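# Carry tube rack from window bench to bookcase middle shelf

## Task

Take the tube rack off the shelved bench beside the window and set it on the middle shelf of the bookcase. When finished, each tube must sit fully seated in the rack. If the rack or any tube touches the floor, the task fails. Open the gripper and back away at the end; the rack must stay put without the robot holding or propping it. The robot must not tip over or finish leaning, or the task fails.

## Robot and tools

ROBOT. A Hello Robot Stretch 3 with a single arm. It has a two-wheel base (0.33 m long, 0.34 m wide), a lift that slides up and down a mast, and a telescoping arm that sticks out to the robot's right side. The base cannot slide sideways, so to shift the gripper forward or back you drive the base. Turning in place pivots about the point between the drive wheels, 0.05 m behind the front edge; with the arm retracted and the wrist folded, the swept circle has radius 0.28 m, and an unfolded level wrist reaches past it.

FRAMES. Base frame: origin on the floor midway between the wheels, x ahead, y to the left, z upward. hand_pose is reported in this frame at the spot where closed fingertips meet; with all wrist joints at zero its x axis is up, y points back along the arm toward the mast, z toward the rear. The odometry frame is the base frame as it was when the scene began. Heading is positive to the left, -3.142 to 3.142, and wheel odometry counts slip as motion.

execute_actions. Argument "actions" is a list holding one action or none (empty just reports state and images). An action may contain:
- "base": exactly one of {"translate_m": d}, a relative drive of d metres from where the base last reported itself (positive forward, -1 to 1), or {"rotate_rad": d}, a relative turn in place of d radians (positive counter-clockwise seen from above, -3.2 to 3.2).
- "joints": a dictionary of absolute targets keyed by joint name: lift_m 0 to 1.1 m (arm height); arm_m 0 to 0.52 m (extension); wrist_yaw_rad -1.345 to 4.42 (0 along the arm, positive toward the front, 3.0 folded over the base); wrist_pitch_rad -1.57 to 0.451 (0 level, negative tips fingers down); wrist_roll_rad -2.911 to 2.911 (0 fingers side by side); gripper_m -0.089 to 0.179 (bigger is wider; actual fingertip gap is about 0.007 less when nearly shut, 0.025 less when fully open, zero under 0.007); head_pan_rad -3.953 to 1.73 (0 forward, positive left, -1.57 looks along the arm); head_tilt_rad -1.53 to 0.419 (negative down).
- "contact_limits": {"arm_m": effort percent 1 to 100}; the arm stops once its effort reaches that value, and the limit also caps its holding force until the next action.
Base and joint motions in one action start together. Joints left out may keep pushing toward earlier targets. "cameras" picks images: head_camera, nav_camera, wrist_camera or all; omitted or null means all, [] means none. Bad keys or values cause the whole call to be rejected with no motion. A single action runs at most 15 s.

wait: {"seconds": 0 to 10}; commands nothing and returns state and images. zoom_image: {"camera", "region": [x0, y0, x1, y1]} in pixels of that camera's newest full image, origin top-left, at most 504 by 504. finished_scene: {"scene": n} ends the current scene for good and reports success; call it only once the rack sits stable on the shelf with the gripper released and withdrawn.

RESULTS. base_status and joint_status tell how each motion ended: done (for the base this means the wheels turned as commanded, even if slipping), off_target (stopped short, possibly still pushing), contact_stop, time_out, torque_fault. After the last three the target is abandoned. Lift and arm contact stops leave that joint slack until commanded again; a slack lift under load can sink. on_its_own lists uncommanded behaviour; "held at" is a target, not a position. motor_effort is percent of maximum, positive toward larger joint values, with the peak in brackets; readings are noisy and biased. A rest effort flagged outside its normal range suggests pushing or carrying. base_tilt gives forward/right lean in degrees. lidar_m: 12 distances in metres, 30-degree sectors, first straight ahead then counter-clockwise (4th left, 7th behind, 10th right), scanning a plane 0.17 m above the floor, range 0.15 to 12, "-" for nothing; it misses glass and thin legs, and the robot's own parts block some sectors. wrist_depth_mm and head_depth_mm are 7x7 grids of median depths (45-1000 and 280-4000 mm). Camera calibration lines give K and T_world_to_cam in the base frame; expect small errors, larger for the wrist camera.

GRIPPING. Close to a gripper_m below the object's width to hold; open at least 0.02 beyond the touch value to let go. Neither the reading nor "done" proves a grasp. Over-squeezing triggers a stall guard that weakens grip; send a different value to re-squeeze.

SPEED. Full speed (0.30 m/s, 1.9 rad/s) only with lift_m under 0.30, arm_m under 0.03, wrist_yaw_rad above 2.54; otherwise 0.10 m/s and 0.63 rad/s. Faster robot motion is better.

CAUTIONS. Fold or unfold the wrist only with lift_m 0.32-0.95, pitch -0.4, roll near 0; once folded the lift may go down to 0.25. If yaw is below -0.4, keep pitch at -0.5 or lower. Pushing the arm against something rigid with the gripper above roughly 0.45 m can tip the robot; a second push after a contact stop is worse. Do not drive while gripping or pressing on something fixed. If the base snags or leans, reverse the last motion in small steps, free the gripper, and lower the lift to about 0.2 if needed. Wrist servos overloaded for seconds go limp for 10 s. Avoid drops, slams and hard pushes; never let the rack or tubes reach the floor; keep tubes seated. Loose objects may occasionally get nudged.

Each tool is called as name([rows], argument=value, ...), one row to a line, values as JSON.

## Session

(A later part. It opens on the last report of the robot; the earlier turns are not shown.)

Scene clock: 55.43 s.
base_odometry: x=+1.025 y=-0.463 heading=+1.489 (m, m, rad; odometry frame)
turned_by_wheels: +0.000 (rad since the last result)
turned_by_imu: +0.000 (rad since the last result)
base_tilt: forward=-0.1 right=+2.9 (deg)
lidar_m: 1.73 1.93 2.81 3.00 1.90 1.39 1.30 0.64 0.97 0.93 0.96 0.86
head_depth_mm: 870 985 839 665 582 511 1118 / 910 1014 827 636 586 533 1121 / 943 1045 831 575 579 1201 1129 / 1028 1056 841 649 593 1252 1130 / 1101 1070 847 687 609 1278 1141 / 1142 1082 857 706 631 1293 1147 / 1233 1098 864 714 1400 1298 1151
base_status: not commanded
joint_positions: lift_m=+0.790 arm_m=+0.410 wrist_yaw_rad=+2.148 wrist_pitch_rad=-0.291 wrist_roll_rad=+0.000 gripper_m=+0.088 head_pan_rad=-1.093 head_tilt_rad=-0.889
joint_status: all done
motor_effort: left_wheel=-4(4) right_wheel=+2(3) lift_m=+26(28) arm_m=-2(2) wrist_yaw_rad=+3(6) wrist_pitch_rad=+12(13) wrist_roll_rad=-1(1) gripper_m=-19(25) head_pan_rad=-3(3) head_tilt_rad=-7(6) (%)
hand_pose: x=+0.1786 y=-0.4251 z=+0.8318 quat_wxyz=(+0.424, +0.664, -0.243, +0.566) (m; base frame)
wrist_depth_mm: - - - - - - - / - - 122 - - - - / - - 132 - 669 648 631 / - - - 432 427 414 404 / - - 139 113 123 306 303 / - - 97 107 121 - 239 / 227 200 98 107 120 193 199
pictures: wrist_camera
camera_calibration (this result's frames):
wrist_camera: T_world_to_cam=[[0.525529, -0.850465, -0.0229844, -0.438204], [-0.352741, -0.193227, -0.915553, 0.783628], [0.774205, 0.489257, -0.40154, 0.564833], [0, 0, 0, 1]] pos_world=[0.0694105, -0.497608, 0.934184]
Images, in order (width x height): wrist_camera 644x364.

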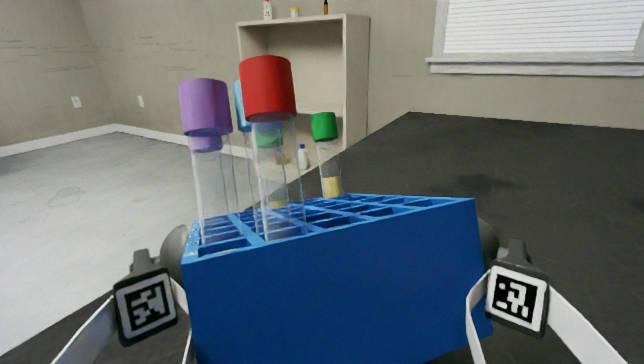

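execute_actions([
  {"joints":{"lift_m":0.73}},
], cameras=[])

execute_actions([
  {"joints":{"gripper_m":0.179,"lift_m":0.75}},
], cameras=[])

execute_actions([
  {"base":{"translate_m":0.05},"joints":{"wrist_yaw_rad":2.3,"arm_m":0.42}},
], cameras=["wrist_camera"])

execute_actions([
  {"joints":{"gripper_m":0.075}},
], cameras=[])

execute_actions([
  {"joints":{"lift_m":0.81,"gripper_m":0.084}},
], cameras=["wrist_camera"])

Scene clock: 57.00 s.
base_odometry: x=+1.025 y=-0.463 heading=+1.489 (m, m, rad; odometry frame)
turned_by_wheels: +0.000 (rad since the last result)
turned_by_imu: +0.000 (rad since the last result)
base_tilt: forward=+0.1 right=+2.6 (deg)
lidar_m: 1.73 1.92 2.81 3.00 1.90 1.39 1.30 0.64 0.97 0.93 0.96 0.86
head_depth_mm: 872 983 819 660 583 512 1115 / 913 1013 823 638 585 533 1124 / 946 1041 830 612 578 1209 1124 / 1028 1055 838 633 590 1250 1131 / 1107 1064 848 702 611 1280 1137 / 1144 1080 857 707 630 1285 1145 / 1234 1093 862 713 1402 1299 1153
base_status: not commanded
joint_positions: lift_m=+0.730 arm_m=+0.410 wrist_yaw_rad=+2.148 wrist_pitch_rad=-0.260 wrist_roll_rad=+0.003 gripper_m=+0.088 head_pan_rad=-1.093 head_tilt_rad=-0.889
joint_status: all done
motor_effort: left_wheel=-4(4) right_wheel=+3(3) lift_m=+17(23) arm_m=-3(2) wrist_yaw_rad=+3(3) wrist_pitch_rad=+3(12) wrist_roll_rad=-3(3) gripper_m=-21(20) head_pan_rad=-3(4) head_tilt_rad=-6(7) (%)
hand_pose: x=+0.1809 y=-0.4235 z=+0.7798 quat_wxyz=(+0.415, +0.661, -0.254, +0.572) (m; base frame)
wrist_depth_mm: - - - - - - - / - - 94 199 - - - / - - - - 508 491 470 / - - 178 180 185 299 294 / - 244 125 125 116 203 212 / 181 183 93 101 117 - 167 / 152 139 95 109 128 134 137
pictures: none
No camera images: the call's "cameras" was empty. Leave "cameras" out to get every camera's image.

Scene clock: 58.40 s.
base_odometry: x=+1.025 y=-0.463 heading=+1.489 (m, m, rad; odometry frame)
turned_by_wheels: +0.000 (rad since the last result)
turned_by_imu: +0.000 (rad since the last result)
base_tilt: forward=+0.1 right=+2.7 (deg)
lidar_m: 1.73 1.93 2.80 3.02 1.90 1.39 1.31 0.64 0.97 0.93 0.96 0.86
head_depth_mm: 872 981 818 663 582 511 1113 / 911 1013 827 611 576 532 1124 / 945 1041 832 635 582 1206 1126 / 1029 1059 840 637 584 1252 1133 / 1102 1073 846 703 608 1279 1137 / 1139 1082 854 707 631 1287 1144 / 1236 1092 863 713 1397 1291 1156
base_status: not commanded
joint_positions: lift_m=+0.750 arm_m=+0.410 wrist_yaw_rad=+2.149 wrist_pitch_rad=-0.272 wrist_roll_rad=+0.001 gripper_m=+0.179 head_pan_rad=-1.093 head_tilt_rad=-0.889
joint_status: all done
motor_effort: left_wheel=-3(4) right_wheel=+3(3) lift_m=+26(28) arm_m=-2(2) wrist_yaw_rad=+3(3) wrist_pitch_rad=+6(9) wrist_roll_rad=-2(3) gripper_m=+0(85) head_pan_rad=-3(4) head_tilt_rad=-6(5) (%)
hand_pose: x=+0.1800 y=-0.4240 z=+0.7964 quat_wxyz=(+0.418, +0.662, -0.249, +0.570) (m; base frame)
wrist_depth_mm: - - - - - - - / - - - - - - - / - - 95 458 563 541 525 / - - 185 190 346 337 330 / - - 168 165 186 252 242 / - 202 121 124 117 130 197 / - 164 97 104 122 153 150
pictures: none
No camera images: the call's "cameras" was empty. Leave "cameras" out to get every camera's image.

Scene clock: 59.83 s.
base_odometry: x=+1.029 y=-0.414 heading=+1.489 (m, m, rad; odometry frame)
turned_by_wheels: +0.000 (rad since the last result)
turned_by_imu: +0.000 (rad since the last result)
base_tilt: forward=-0.1 right=+2.7 (deg)
lidar_m: 1.67 1.88 2.73 2.99 1.97 1.44 1.35 0.68 0.97 0.93 0.96 0.81
head_depth_mm: 872 984 819 649 583 511 1116 / 916 1017 823 598 575 532 1123 / 944 1045 831 623 567 1202 1126 / 1046 1057 841 680 594 1244 1132 / 1100 1069 847 701 609 1280 1144 / 1116 1085 857 707 631 1289 1148 / 1234 1337 863 713 1397 1291 1151
base_status: done
joint_positions: lift_m=+0.750 arm_m=+0.420 wrist_yaw_rad=+2.299 wrist_pitch_rad=-0.272 wrist_roll_rad=+0.001 gripper_m=+0.179 head_pan_rad=-1.093 head_tilt_rad=-0.889
joint_status: all done
motor_effort: left_wheel=-3(5) right_wheel=+3(9) lift_m=+25(26) arm_m=+1(8) wrist_yaw_rad=+1(10) wrist_pitch_rad=+7(6) wrist_roll_rad=-2(2) gripper_m=+0(1) head_pan_rad=-3(3) head_tilt_rad=-6(5) (%)
hand_pose: x=+0.1581 y=-0.4048 z=+0.7965 quat_wxyz=(+0.374, +0.679, -0.199, +0.600) (m; base frame)
wrist_depth_mm: - - - - - - - / - - - - - - - / - 80 79 - 637 546 518 / - 181 63 196 345 339 333 / - - 140 164 162 252 242 / - 129 126 125 140 121 198 / - 119 101 121 96 108 149
pictures: wrist_camera
camera_calibration (this result's frames):
wrist_camera: T_world_to_cam=[[0.64764, -0.761543, -0.0248066, -0.392782], [-0.307268, -0.231241, -0.9231, 0.73144], [0.697244, 0.605459, -0.383759, 0.601615], [0, 0, 0, 1]] pos_world=[0.0596574, -0.494234, 0.896324]
Images, in order (width x height): wrist_camera 644x364.

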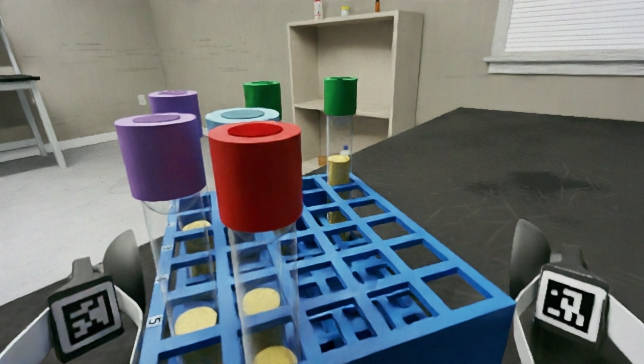

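Scene clock: 61.37 s.
base_odometry: x=+1.029 y=-0.414 heading=+1.489 (m, m, rad; odometry frame)
turned_by_wheels: +0.000 (rad since the last result)
turned_by_imu: +0.000 (rad since the last result)
base_tilt: forward=+0.0 right=+2.9 (deg)
lidar_m: 1.68 1.88 2.73 2.99 1.96 1.44 1.35 0.68 0.97 0.93 0.96 0.81
head_depth_mm: 870 985 818 663 583 511 1117 / 914 1014 824 599 574 532 1118 / 943 1045 832 627 561 1201 1125 / 1050 1058 840 680 583 1249 1128 / 1103 1066 848 701 610 1280 1143 / 1116 1078 852 707 632 1285 1143 / 1238 1339 864 713 1403 1296 1151
base_status: not commanded
joint_positions: lift_m=+0.750 arm_m=+0.420 wrist_yaw_rad=+2.299 wrist_pitch_rad=-0.264 wrist_roll_rad=-0.005 gripper_m=+0.076 head_pan_rad=-1.093 head_tilt_rad=-0.889
joint_status: all done
motor_effort: left_wheel=-3(3) right_wheel=+3(3) lift_m=+25(25) arm_m=+1(1) wrist_yaw_rad=+2(1) wrist_pitch_rad=+4(7) wrist_roll_rad=+2(2) gripper_m=-24(98) head_pan_rad=-4(3) head_tilt_rad=-6(6) (%)
hand_pose: x=+0.1586 y=-0.4043 z=+0.7984 quat_wxyz=(+0.372, +0.676, -0.200, +0.603) (m; base frame)
wrist_depth_mm: - - - - - - - / - - - - - - - / - - 101 89 - 580 562 / - - 209 207 354 352 345 / - - 158 156 159 259 249 / - 216 123 125 123 139 196 / 175 161 97 108 130 156 161
pictures: none
No camera images: the call's "cameras" was empty. Leave "cameras" out to get every camera's image.

Scene clock: 62.73 s.
base_odometry: x=+1.029 y=-0.414 heading=+1.489 (m, m, rad; odometry frame)
turned_by_wheels: +0.000 (rad since the last result)
turned_by_imu: +0.000 (rad since the last result)
base_tilt: forward=-0.1 right=+2.7 (deg)
lidar_m: 1.68 1.88 2.73 3.00 1.97 1.44 1.35 0.68 0.97 0.93 0.96 0.81
head_depth_mm: 871 983 837 678 583 511 1117 / 914 1011 828 542 585 532 1118 / 947 1043 836 565 562 1201 1125 / 1042 1056 844 578 583 1247 1135 / 1103 1071 846 702 610 1280 1136 / 1115 1084 854 707 631 1293 1141 / 1236 1338 866 713 1400 1287 1149
base_status: not commanded
joint_positions: lift_m=+0.810 arm_m=+0.420 wrist_yaw_rad=+2.299 wrist_pitch_rad=-0.292 wrist_roll_rad=-0.005 gripper_m=+0.085 head_pan_rad=-1.093 head_tilt_rad=-0.889
joint_status: all done
motor_effort: left_wheel=-3(3) right_wheel=+2(3) lift_m=+26(26) arm_m=+1(1) wrist_yaw_rad=+2(2) wrist_pitch_rad=+12(13) wrist_roll_rad=+2(2) gripper_m=-18(24) head_pan_rad=-4(3) head_tilt_rad=-6(5) (%)
hand_pose: x=+0.1567 y=-0.4061 z=+0.8516 quat_wxyz=(+0.381, +0.679, -0.191, +0.598) (m; base frame)
wrist_depth_mm: - - - - - - - / - - - - - - - / - - 106 97 - - - / - - - 226 477 466 464 / - - 168 159 172 344 338 / - - 122 117 124 - 269 / - 224 99 111 130 217 222
pictures: wrist_camera
camera_calibration (this result's frames):
wrist_camera: T_world_to_cam=[[0.648481, -0.761011, -0.0182771, -0.397021], [-0.31691, -0.248063, -0.915441, 0.769795], [0.692127, 0.599439, -0.402036, 0.638447], [0, 0, 0, 1]] pos_world=[0.0595301, -0.49389, 0.954125]
Images, in order (width x height): wrist_camera 644x364.

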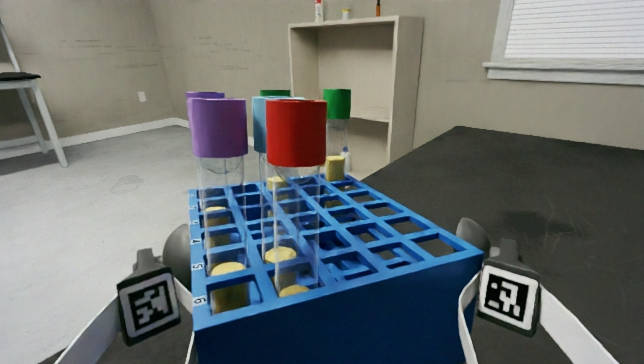

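execute_actions([
  {"base":{"translate_m":0.95},"joints":{"arm_m":0.0}},
], cameras=[])

execute_actions([
  {"base":{"rotate_rad":1.57},"joints":{"wrist_yaw_rad":0.0, "head_pan_rad":-1.57,"head_tilt_rad":-0.8}},
], cameras=[])

execute_actions([
  {"base":{"translate_m":0.75},"joints":{"lift_m":0.7}},
])

Scene clock: 73.77 s.
base_odometry: x=+1.106 y=+0.533 heading=+1.489 (m, m, rad; odometry frame)
turned_by_wheels: +0.000 (rad since the last result)
turned_by_imu: -0.001 (rad since the last result)
base_tilt: forward=+0.0 right=+2.8 (deg)
lidar_m: 0.98 0.78 1.09 2.98 3.72 2.42 1.59 1.32 0.30 0.91 1.08 1.03
head_depth_mm: 897 1010 1159 1365 1429 - - / 939 1065 1231 1455 1437 1265 1159 / 987 1122 1310 1573 1446 1269 1162 / 1034 1192 1398 1623 1461 1274 1169 / 1090 1265 1506 1685 1467 1281 1139 / 1152 1350 1548 1663 1482 1285 1142 / 1168 1275 1379 1505 1483 1294 1166
base_status: done
joint_positions: lift_m=+0.810 arm_m=+0.001 wrist_yaw_rad=+2.299 wrist_pitch_rad=-0.292 wrist_roll_rad=-0.005 gripper_m=+0.085 head_pan_rad=-1.093 head_tilt_rad=-0.889
joint_status: all done
joint sent to its limit — the command would take arm_m past its lower limit, so that joint was sent only as far as its limit.
motor_effort: left_wheel=-3(5) right_wheel=+2(6) lift_m=+27(26) arm_m=-3(2) wrist_yaw_rad=+1(2) wrist_pitch_rad=+12(13) wrist_roll_rad=+2(2) gripper_m=-19(18) head_pan_rad=-3(3) head_tilt_rad=-6(6) (%)
hand_pose: x=+0.1567 y=+0.0122 z=+0.8515 quat_wxyz=(+0.381, +0.679, -0.191, +0.598) (m; base frame)
wrist_depth_mm: - - - - 863 784 667 / - - - - 923 817 679 / - - 106 97 - 865 731 / - - - 226 - 890 761 / - - 168 160 172 943 811 / - - 122 117 124 - 829 / - - 98 111 130 - 854
pictures: none
No camera images: the call's "cameras" was empty. Leave "cameras" out to get every camera's image.

Scene clock: 77.20 s.
base_odometry: x=+1.106 y=+0.533 heading=+3.059 (m, m, rad; odometry frame)
turned_by_wheels: +1.570 (rad since the last result)
turned_by_imu: +1.569 (rad since the last result)
base_tilt: forward=+0.0 right=+2.6 (deg)
lidar_m: 3.60 3.36 2.42 1.59 1.31 0.30 0.91 1.07 1.02 0.98 0.78 1.09
head_depth_mm: 827 931 1074 1256 1451 1360 - / 829 934 1074 1250 983 1362 - / 822 926 1078 1176 507 - - / 839 941 1085 1186 528 1325 1169 / 840 945 1087 1270 1481 1336 1164 / 842 950 1091 1247 1364 1315 1175 / 844 934 1004 996 1315 1299 1182
base_status: done
joint_positions: lift_m=+0.810 arm_m=+0.001 wrist_yaw_rad=+0.002 wrist_pitch_rad=-0.292 wrist_roll_rad=-0.005 gripper_m=+0.085 head_pan_rad=-1.563 head_tilt_rad=-0.804
joint_status: all done
motor_effort: left_wheel=-3(9) right_wheel=+2(7) lift_m=+26(26) arm_m=-3(2) wrist_yaw_rad=-2(5) wrist_pitch_rad=+13(13) wrist_roll_rad=+2(2) gripper_m=-18(19) head_pan_rad=-3(35) head_tilt_rad=+2(14) (%)
hand_pose: x=-0.0210 y=-0.3848 z=+0.8515 quat_wxyz=(+0.702, +0.104, -0.697, -0.102) (m; base frame)
wrist_depth_mm: 491 669 674 663 675 678 676 / 491 699 714 706 710 706 714 / 501 715 106 97 758 768 767 / 549 704 797 226 825 838 826 / 710 648 168 159 172 895 906 / 587 612 123 117 123 - 985 / 982 746 98 111 130 - -
pictures: none
No camera images: the call's "cameras" was empty. Leave "cameras" out to get every camera's image.

Scene clock: 86.10 s.
base_odometry: x=+0.359 y=+0.595 heading=+3.059 (m, m, rad; odometry frame)
turned_by_wheels: +0.000 (rad since the last result)
turned_by_imu: -0.001 (rad since the last result)
base_tilt: forward=-0.1 right=+2.7 (deg)
lidar_m: 2.23 2.82 2.42 2.33 2.40 1.73 1.03 1.40 0.77 0.76 0.80 1.40
head_depth_mm: 694 902 1030 1046 1270 1258 1187 / 794 902 1033 1058 1359 1261 - / 796 908 1038 1064 654 571 - / 691 911 1041 1074 652 1279 1164 / 800 910 1049 1082 1405 1293 1167 / 809 915 1050 1090 1363 1303 1170 / 716 921 1022 1034 1191 1347 1179
base_status: done
joint_positions: lift_m=+0.700 arm_m=+0.001 wrist_yaw_rad=+0.001 wrist_pitch_rad=-0.293 wrist_roll_rad=-0.005 gripper_m=+0.085 head_pan_rad=-1.563 head_tilt_rad=-0.804
joint_status: all done
motor_effort: left_wheel=-2(4) right_wheel=+2(8) lift_m=+19(24) arm_m=-2(2) wrist_yaw_rad=-1(3) wrist_pitch_rad=+13(13) wrist_roll_rad=+2(2) gripper_m=-19(17) head_pan_rad=-4(4) head_tilt_rad=+2(2) (%)
hand_pose: x=-0.0211 y=-0.3848 z=+0.7419 quat_wxyz=(+0.702, +0.104, -0.697, -0.103) (m; base frame)
wrist_depth_mm: 528 646 643 642 651 572 449 / 527 684 688 674 689 585 718 / 531 718 106 97 737 587 777 / 531 716 767 225 742 588 850 / 591 589 168 159 173 539 916 / 943 663 122 117 123 - 989 / - 803 98 111 130 706 -
pictures: head_camera (sideways: a quarter turn clockwise sets it upright), nav_camera (sideways: a quarter turn counterclockwise sets it upright), wrist_camera
camera_calibration (this result's frames):
head_camera: T_world_to_cam=[[0.0392554, 0.714032, -0.699012, 0.930186], [0.99708, 0.017863, 0.0742413, -0.0966497], [0.0654971, -0.699885, -0.711246, 0.878551], [0, 0, 0, 1]] pos_world=[0.00231015, -0.0475716, 1.28225]
nav_camera: T_world_to_cam=[[0.0202194, -0.671689, 0.740557, -0.916517], [-0.999113, 0.0137962, 0.039792, 0.00637899], [-0.0369447, -0.740705, -0.670814, 0.841368], [0, 0, 0, 1]] pos_world=[0.0559889, 0.00750185, 1.24288]
wrist_camera: T_world_to_cam=[[-0.999615, 0.0209052, -0.0182606, -0.0014692], [0.0251323, 0.40238, -0.915128, 0.875506], [-0.0117833, -0.915234, -0.402751, 0.107477], [0, 0, 0, 1]] pos_world=[-0.0222057, -0.253889, 0.844459]
Images, in order (width x height): head_camera 896x504, nav_camera 672x504, wrist_camera 644x364.

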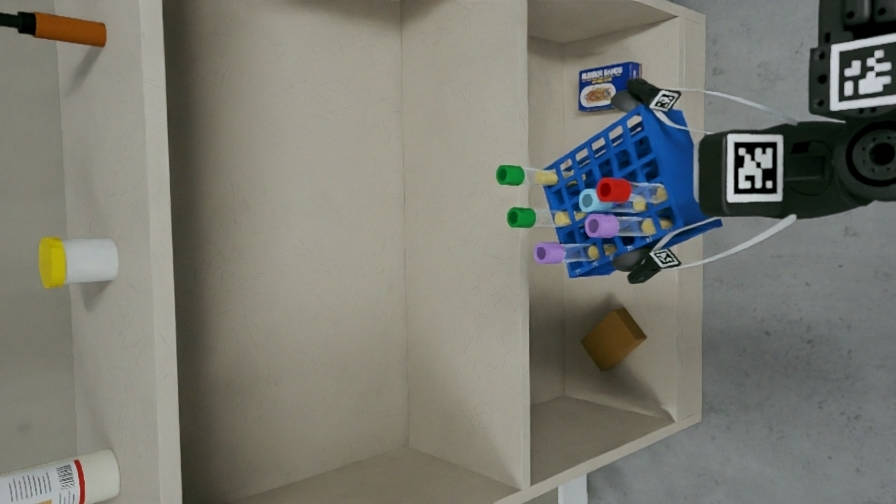

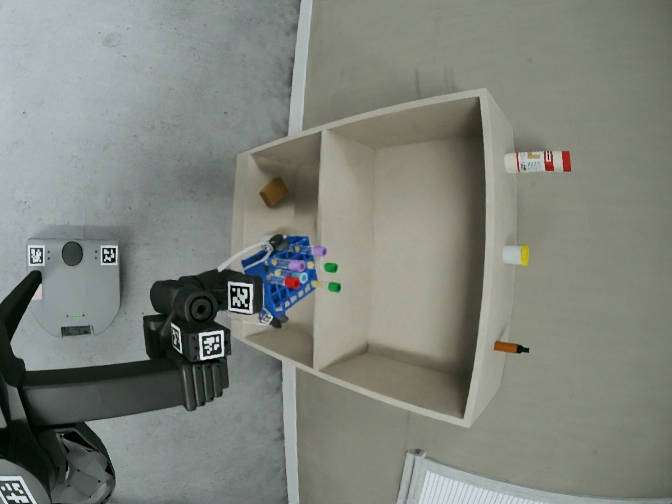

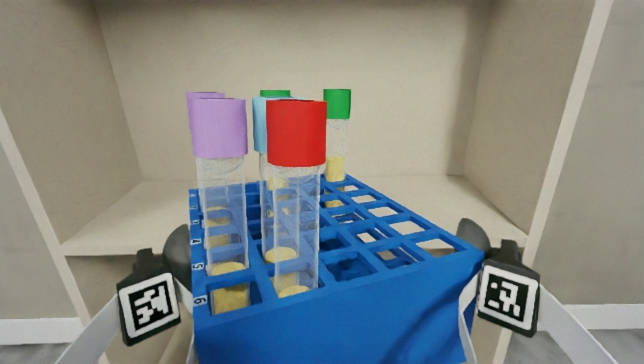

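execute_actions([
  {"joints":{"lift_m":0.57}},
], cameras=[])

execute_actions([
  {"joints":{"arm_m":0.47},"contact_limits":{"arm_m":12}},
], cameras=["head_camera"])

execute_actions([
  {"joints":{"lift_m":0.52}},
], cameras=["head_camera","wrist_camera"])

Scene clock: 88.27 s.
base_odometry: x=+0.359 y=+0.595 heading=+3.059 (m, m, rad; odometry frame)
turned_by_wheels: +0.000 (rad since the last result)
turned_by_imu: +0.000 (rad since the last result)
base_tilt: forward=+0.1 right=+2.7 (deg)
lidar_m: 2.24 2.82 2.42 2.33 2.40 1.73 1.03 1.40 0.77 0.76 0.80 1.39
head_depth_mm: 697 901 1025 1052 1268 1266 1146 / 795 902 1033 1057 1351 1263 1154 / 797 907 1039 1064 1382 679 - / 691 908 1044 1071 1357 752 1158 / 801 912 1047 1086 1405 1292 1166 / 811 916 1051 1089 1360 1299 1175 / 715 922 1021 1034 1192 1349 1181
base_status: not commanded
joint_positions: lift_m=+0.570 arm_m=+0.001 wrist_yaw_rad=+0.001 wrist_pitch_rad=-0.293 wrist_roll_rad=-0.005 gripper_m=+0.085 head_pan_rad=-1.563 head_tilt_rad=-0.804
joint_status: all done
motor_effort: left_wheel=-3(3) right_wheel=+2(2) lift_m=+20(18) arm_m=-3(2) wrist_yaw_rad=-2(1) wrist_pitch_rad=+13(13) wrist_roll_rad=+2(2) gripper_m=-19(19) head_pan_rad=-3(3) head_tilt_rad=+2(2) (%)
hand_pose: x=-0.0211 y=-0.3848 z=+0.6118 quat_wxyz=(+0.702, +0.104, -0.697, -0.103) (m; base frame)
wrist_depth_mm: 534 648 648 640 653 583 452 / 526 677 678 671 694 584 712 / 523 681 107 97 643 542 763 / 506 634 477 225 783 519 845 / 585 711 167 159 172 597 910 / 936 665 123 117 123 - 952 / 878 716 98 111 130 710 842
pictures: none
No camera images: the call's "cameras" was empty. Leave "cameras" out to get every camera's image.

Scene clock: 92.90 s.
base_odometry: x=+0.359 y=+0.595 heading=+3.059 (m, m, rad; odometry frame)
turned_by_wheels: +0.000 (rad since the last result)
turned_by_imu: +0.001 (rad since the last result)
base_tilt: forward=-0.2 right=+2.9 (deg)
lidar_m: 2.23 2.82 2.42 2.33 2.40 1.73 1.03 1.40 0.77 0.76 0.80 1.39
head_depth_mm: 695 901 1029 1050 1261 1260 - / 792 901 1034 1115 1382 1268 1149 / 796 906 1037 - 1383 1275 1154 / 694 908 1042 1046 1364 1283 1160 / 797 911 1052 1082 1402 1287 1170 / 808 917 1049 1090 1359 1297 1174 / 716 918 1022 1029 1192 1347 1184
base_status: not commanded
joint_positions: lift_m=+0.570 arm_m=+0.470 wrist_yaw_rad=+0.001 wrist_pitch_rad=-0.293 wrist_roll_rad=-0.005 gripper_m=+0.085 head_pan_rad=-1.563 head_tilt_rad=-0.804
joint_status: all done
motor_effort: left_wheel=-3(3) right_wheel=+2(2) lift_m=+19(19) arm_m=+1(4) wrist_yaw_rad=-1(2) wrist_pitch_rad=+13(13) wrist_roll_rad=+1(2) gripper_m=-18(19) head_pan_rad=-4(3) head_tilt_rad=+2(2) (%)
contact_limits: arm_m 12 (drawing in: default 16, maximum 26; extending or still: default 21, maximum 35)
hand_pose: x=-0.0213 y=-0.8531 z=+0.6118 quat_wxyz=(+0.702, +0.104, -0.697, -0.103) (m; base frame)
wrist_depth_mm: 210 210 210 210 210 209 210 / 223 224 221 221 222 223 224 / 238 239 106 97 237 237 239 / 258 256 247 224 256 256 256 / 276 277 168 160 172 273 270 / 242 253 122 117 124 - 231 / 204 191 98 111 130 185 191
pictures: head_camera (sideways: a quarter turn clockwise sets it upright)
camera_calibration (this result's frames):
head_camera: T_world_to_cam=[[0.0392725, 0.714007, -0.699037, 0.930218], [0.997081, 0.017842, 0.0742409, -0.0966492], [0.0654807, -0.699911, -0.711222, 0.878519], [0, 0, 0, 1]] pos_world=[0.00230903, -0.0475722, 1.28225]
Images, in order (width x height): head_camera 896x504.

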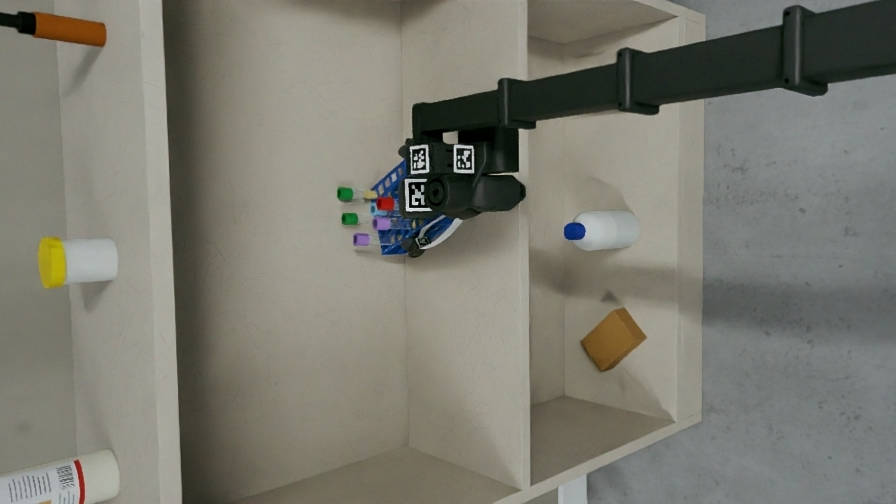

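Scene clock: 94.17 s.
base_odometry: x=+0.359 y=+0.595 heading=+3.059 (m, m, rad; odometry frame)
turned_by_wheels: +0.000 (rad since the last result)
turned_by_imu: +0.000 (rad since the last result)
base_tilt: forward=+0.1 right=+2.7 (deg)
lidar_m: 2.24 2.82 2.42 2.33 2.41 1.73 1.03 1.40 0.77 0.77 0.81 1.39
head_depth_mm: 697 901 1027 1049 1267 1251 1178 / 794 905 1038 1088 1377 1268 1146 / 796 903 1041 1045 1393 1279 1157 / 694 909 1044 1045 1371 1284 1163 / 802 913 1046 1085 1398 1298 1174 / 812 917 1053 1096 1363 1301 1176 / 718 921 1025 1038 1192 1354 1182
base_status: not commanded
joint_positions: lift_m=+0.528 arm_m=+0.469 wrist_yaw_rad=-0.003 wrist_pitch_rad=-0.246 wrist_roll_rad=-0.023 gripper_m=+0.085 head_pan_rad=-1.563 head_tilt_rad=-0.803
joint_status: lift_m contact_stop (moved -0.042 of -0.050)
on_its_own: lift_m is slack since a contact_stop, until your next command for it (your +0.520 is given up)
motor_effort: left_wheel=-2(3) right_wheel=+2(2) lift_m=+21(20) arm_m=+6(7) wrist_yaw_rad=+5(5) wrist_pitch_rad=-1(13) wrist_roll_rad=+13(13) gripper_m=-20(20) head_pan_rad=-3(3) head_tilt_rad=+2(2) (%)
hand_pose: x=-0.0223 y=-0.8567 z=+0.5808 quat_wxyz=(+0.710, +0.087, -0.694, -0.087) (m; base frame)
wrist_depth_mm: 212 213 213 212 212 212 212 / 225 225 219 220 224 224 226 / 239 239 102 87 239 236 237 / 253 254 210 204 252 253 252 / 258 258 152 152 161 257 254 / 198 208 120 116 120 - 196 / 167 155 96 109 129 154 159
pictures: head_camera (sideways: a quarter turn clockwise sets it upright), wrist_camera
camera_calibration (this result's frames):
head_camera: T_world_to_cam=[[0.0392821, 0.713514, -0.699539, 0.930873], [0.99708, 0.0178862, 0.0742338, -0.09664], [0.0654789, -0.700413, -0.710728, 0.877877], [0, 0, 0, 1]] pos_world=[0.00230876, -0.047586, 1.28229]
wrist_camera: T_world_to_cam=[[-0.999788, 0.0205184, -0.00189415, -0.00555876], [0.00913539, 0.358976, -0.933302, 0.891079], [-0.01847, -0.933121, -0.359087, -0.430189], [0, 0, 0, 1]] pos_world=[-0.0216435, -0.72118, 0.67716]
Images, in order (width x height): head_camera 896x504, wrist_camera 644x364.

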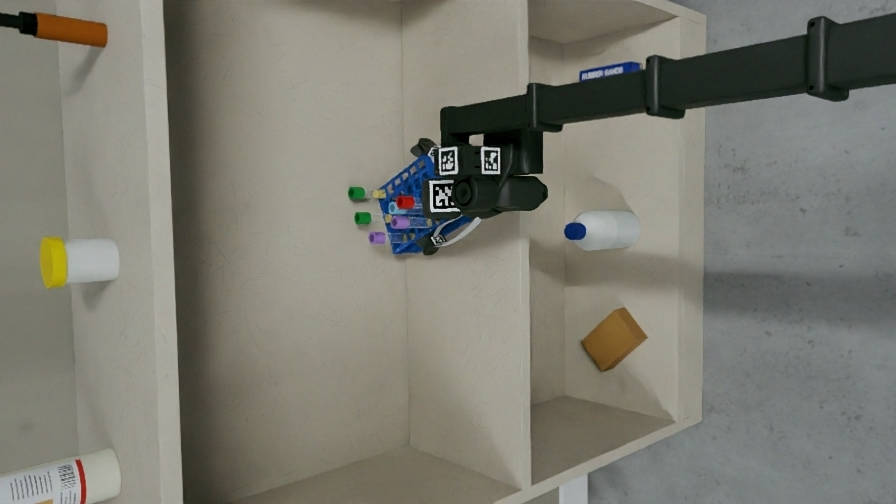

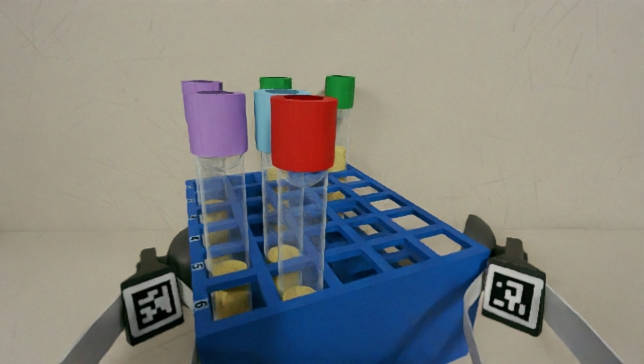

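execute_actions([
  {"joints":{"gripper_m":0.179,"lift_m":0.54}},
], cameras=[])

execute_actions([
  {"joints":{"arm_m":0.1}},
], cameras=["wrist_camera"])

finished_scene(scene=2)

Scene clock: 95.70 s.
base_odometry: x=+0.359 y=+0.595 heading=+3.059 (m, m, rad; odometry frame)
turned_by_wheels: +0.000 (rad since the last result)
turned_by_imu: +0.000 (rad since the last result)
base_tilt: forward=+0.1 right=+2.6 (deg)
lidar_m: 2.23 2.82 2.42 2.33 2.40 1.73 1.02 1.40 0.77 0.76 0.81 1.39
head_depth_mm: 695 897 1025 1046 1269 1250 1165 / 794 902 1038 1084 1386 1264 1152 / 796 907 1034 1078 1381 1275 1157 / 693 909 1040 1045 1363 1281 1164 / 800 913 1046 1084 1405 1284 1165 / 812 914 1053 1090 1363 1298 1171 / 715 920 1021 1035 1196 1351 1182
base_status: not commanded
joint_positions: lift_m=+0.540 arm_m=+0.470 wrist_yaw_rad=+0.000 wrist_pitch_rad=-0.272 wrist_roll_rad=-0.007 gripper_m=+0.179 head_pan_rad=-1.563 head_tilt_rad=-0.803
joint_status: all done
motor_effort: left_wheel=-2(4) right_wheel=+2(3) lift_m=+26(28) arm_m=+2(7) wrist_yaw_rad=+1(5) wrist_pitch_rad=+7(8) wrist_roll_rad=+3(13) gripper_m=+1(84) head_pan_rad=-3(4) head_tilt_rad=+2(2) (%)
hand_pose: x=-0.0215 y=-0.8550 z=+0.5864 quat_wxyz=(+0.703, +0.097, -0.698, -0.096) (m; base frame)
wrist_depth_mm: 210 210 211 210 210 211 211 / 222 223 220 220 224 222 223 / 237 234 98 232 237 238 239 / 253 254 183 195 250 255 254 / 266 265 173 170 193 259 251 / 211 205 125 129 124 183 205 / - 168 101 109 130 157 155
pictures: none
No camera images: the call's "cameras" was empty. Leave "cameras" out to get every camera's image.

Scene clock: 99.63 s.
base_odometry: x=+0.359 y=+0.595 heading=+3.059 (m, m, rad; odometry frame)
turned_by_wheels: +0.000 (rad since the last result)
turned_by_imu: +0.000 (rad since the last result)
base_tilt: forward=+0.0 right=+2.6 (deg)
lidar_m: 2.24 2.82 2.42 2.33 2.40 1.72 1.03 1.40 0.77 0.76 0.80 1.39
head_depth_mm: 696 897 1030 1048 1272 1251 1165 / 793 903 1031 1053 1380 1274 - / 797 907 1039 1031 1384 1295 - / 692 911 1042 1048 1359 1280 1157 / 800 915 1050 1083 1400 1296 1169 / 813 918 1050 1092 1365 1302 1174 / 718 920 1021 1035 1195 1345 1182
base_status: not commanded
joint_positions: lift_m=+0.540 arm_m=+0.100 wrist_yaw_rad=+0.000 wrist_pitch_rad=-0.271 wrist_roll_rad=-0.007 gripper_m=+0.179 head_pan_rad=-1.563 head_tilt_rad=-0.803
joint_status: all done
motor_effort: left_wheel=-2(2) right_wheel=+2(2) lift_m=+26(25) arm_m=-2(1) wrist_yaw_rad=+1(0) wrist_pitch_rad=+6(7) wrist_roll_rad=+3(3) gripper_m=+0(0) head_pan_rad=-4(3) head_tilt_rad=+2(2) (%)
hand_pose: x=-0.0215 y=-0.4857 z=+0.5867 quat_wxyz=(+0.703, +0.096, -0.698, -0.095) (m; base frame)
wrist_depth_mm: 529 555 548 549 545 539 386 / 530 582 594 576 582 573 386 / 513 602 603 479 588 512 388 / 420 409 402 397 390 387 379 / 520 710 716 722 723 632 455 / 483 780 774 772 792 646 817 / - 708 725 669 691 645 784
pictures: wrist_camera
camera_calibration (this result's frames):
wrist_camera: T_world_to_cam=[[-0.999628, 0.0213337, -0.0169835, -0.00304854], [0.0238559, 0.382506, -0.923645, 0.769416], [-0.0132085, -0.923707, -0.382873, -0.0631901], [0, 0, 0, 1]] pos_world=[-0.0222372, -0.35261, 0.686422]
Images, in order (width x height): wrist_camera 644x364.

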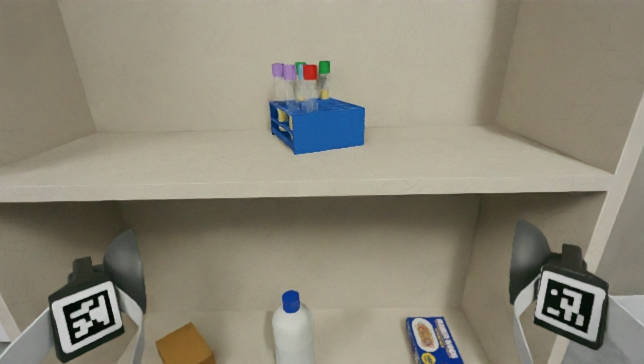

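The scene is finished: the task was done.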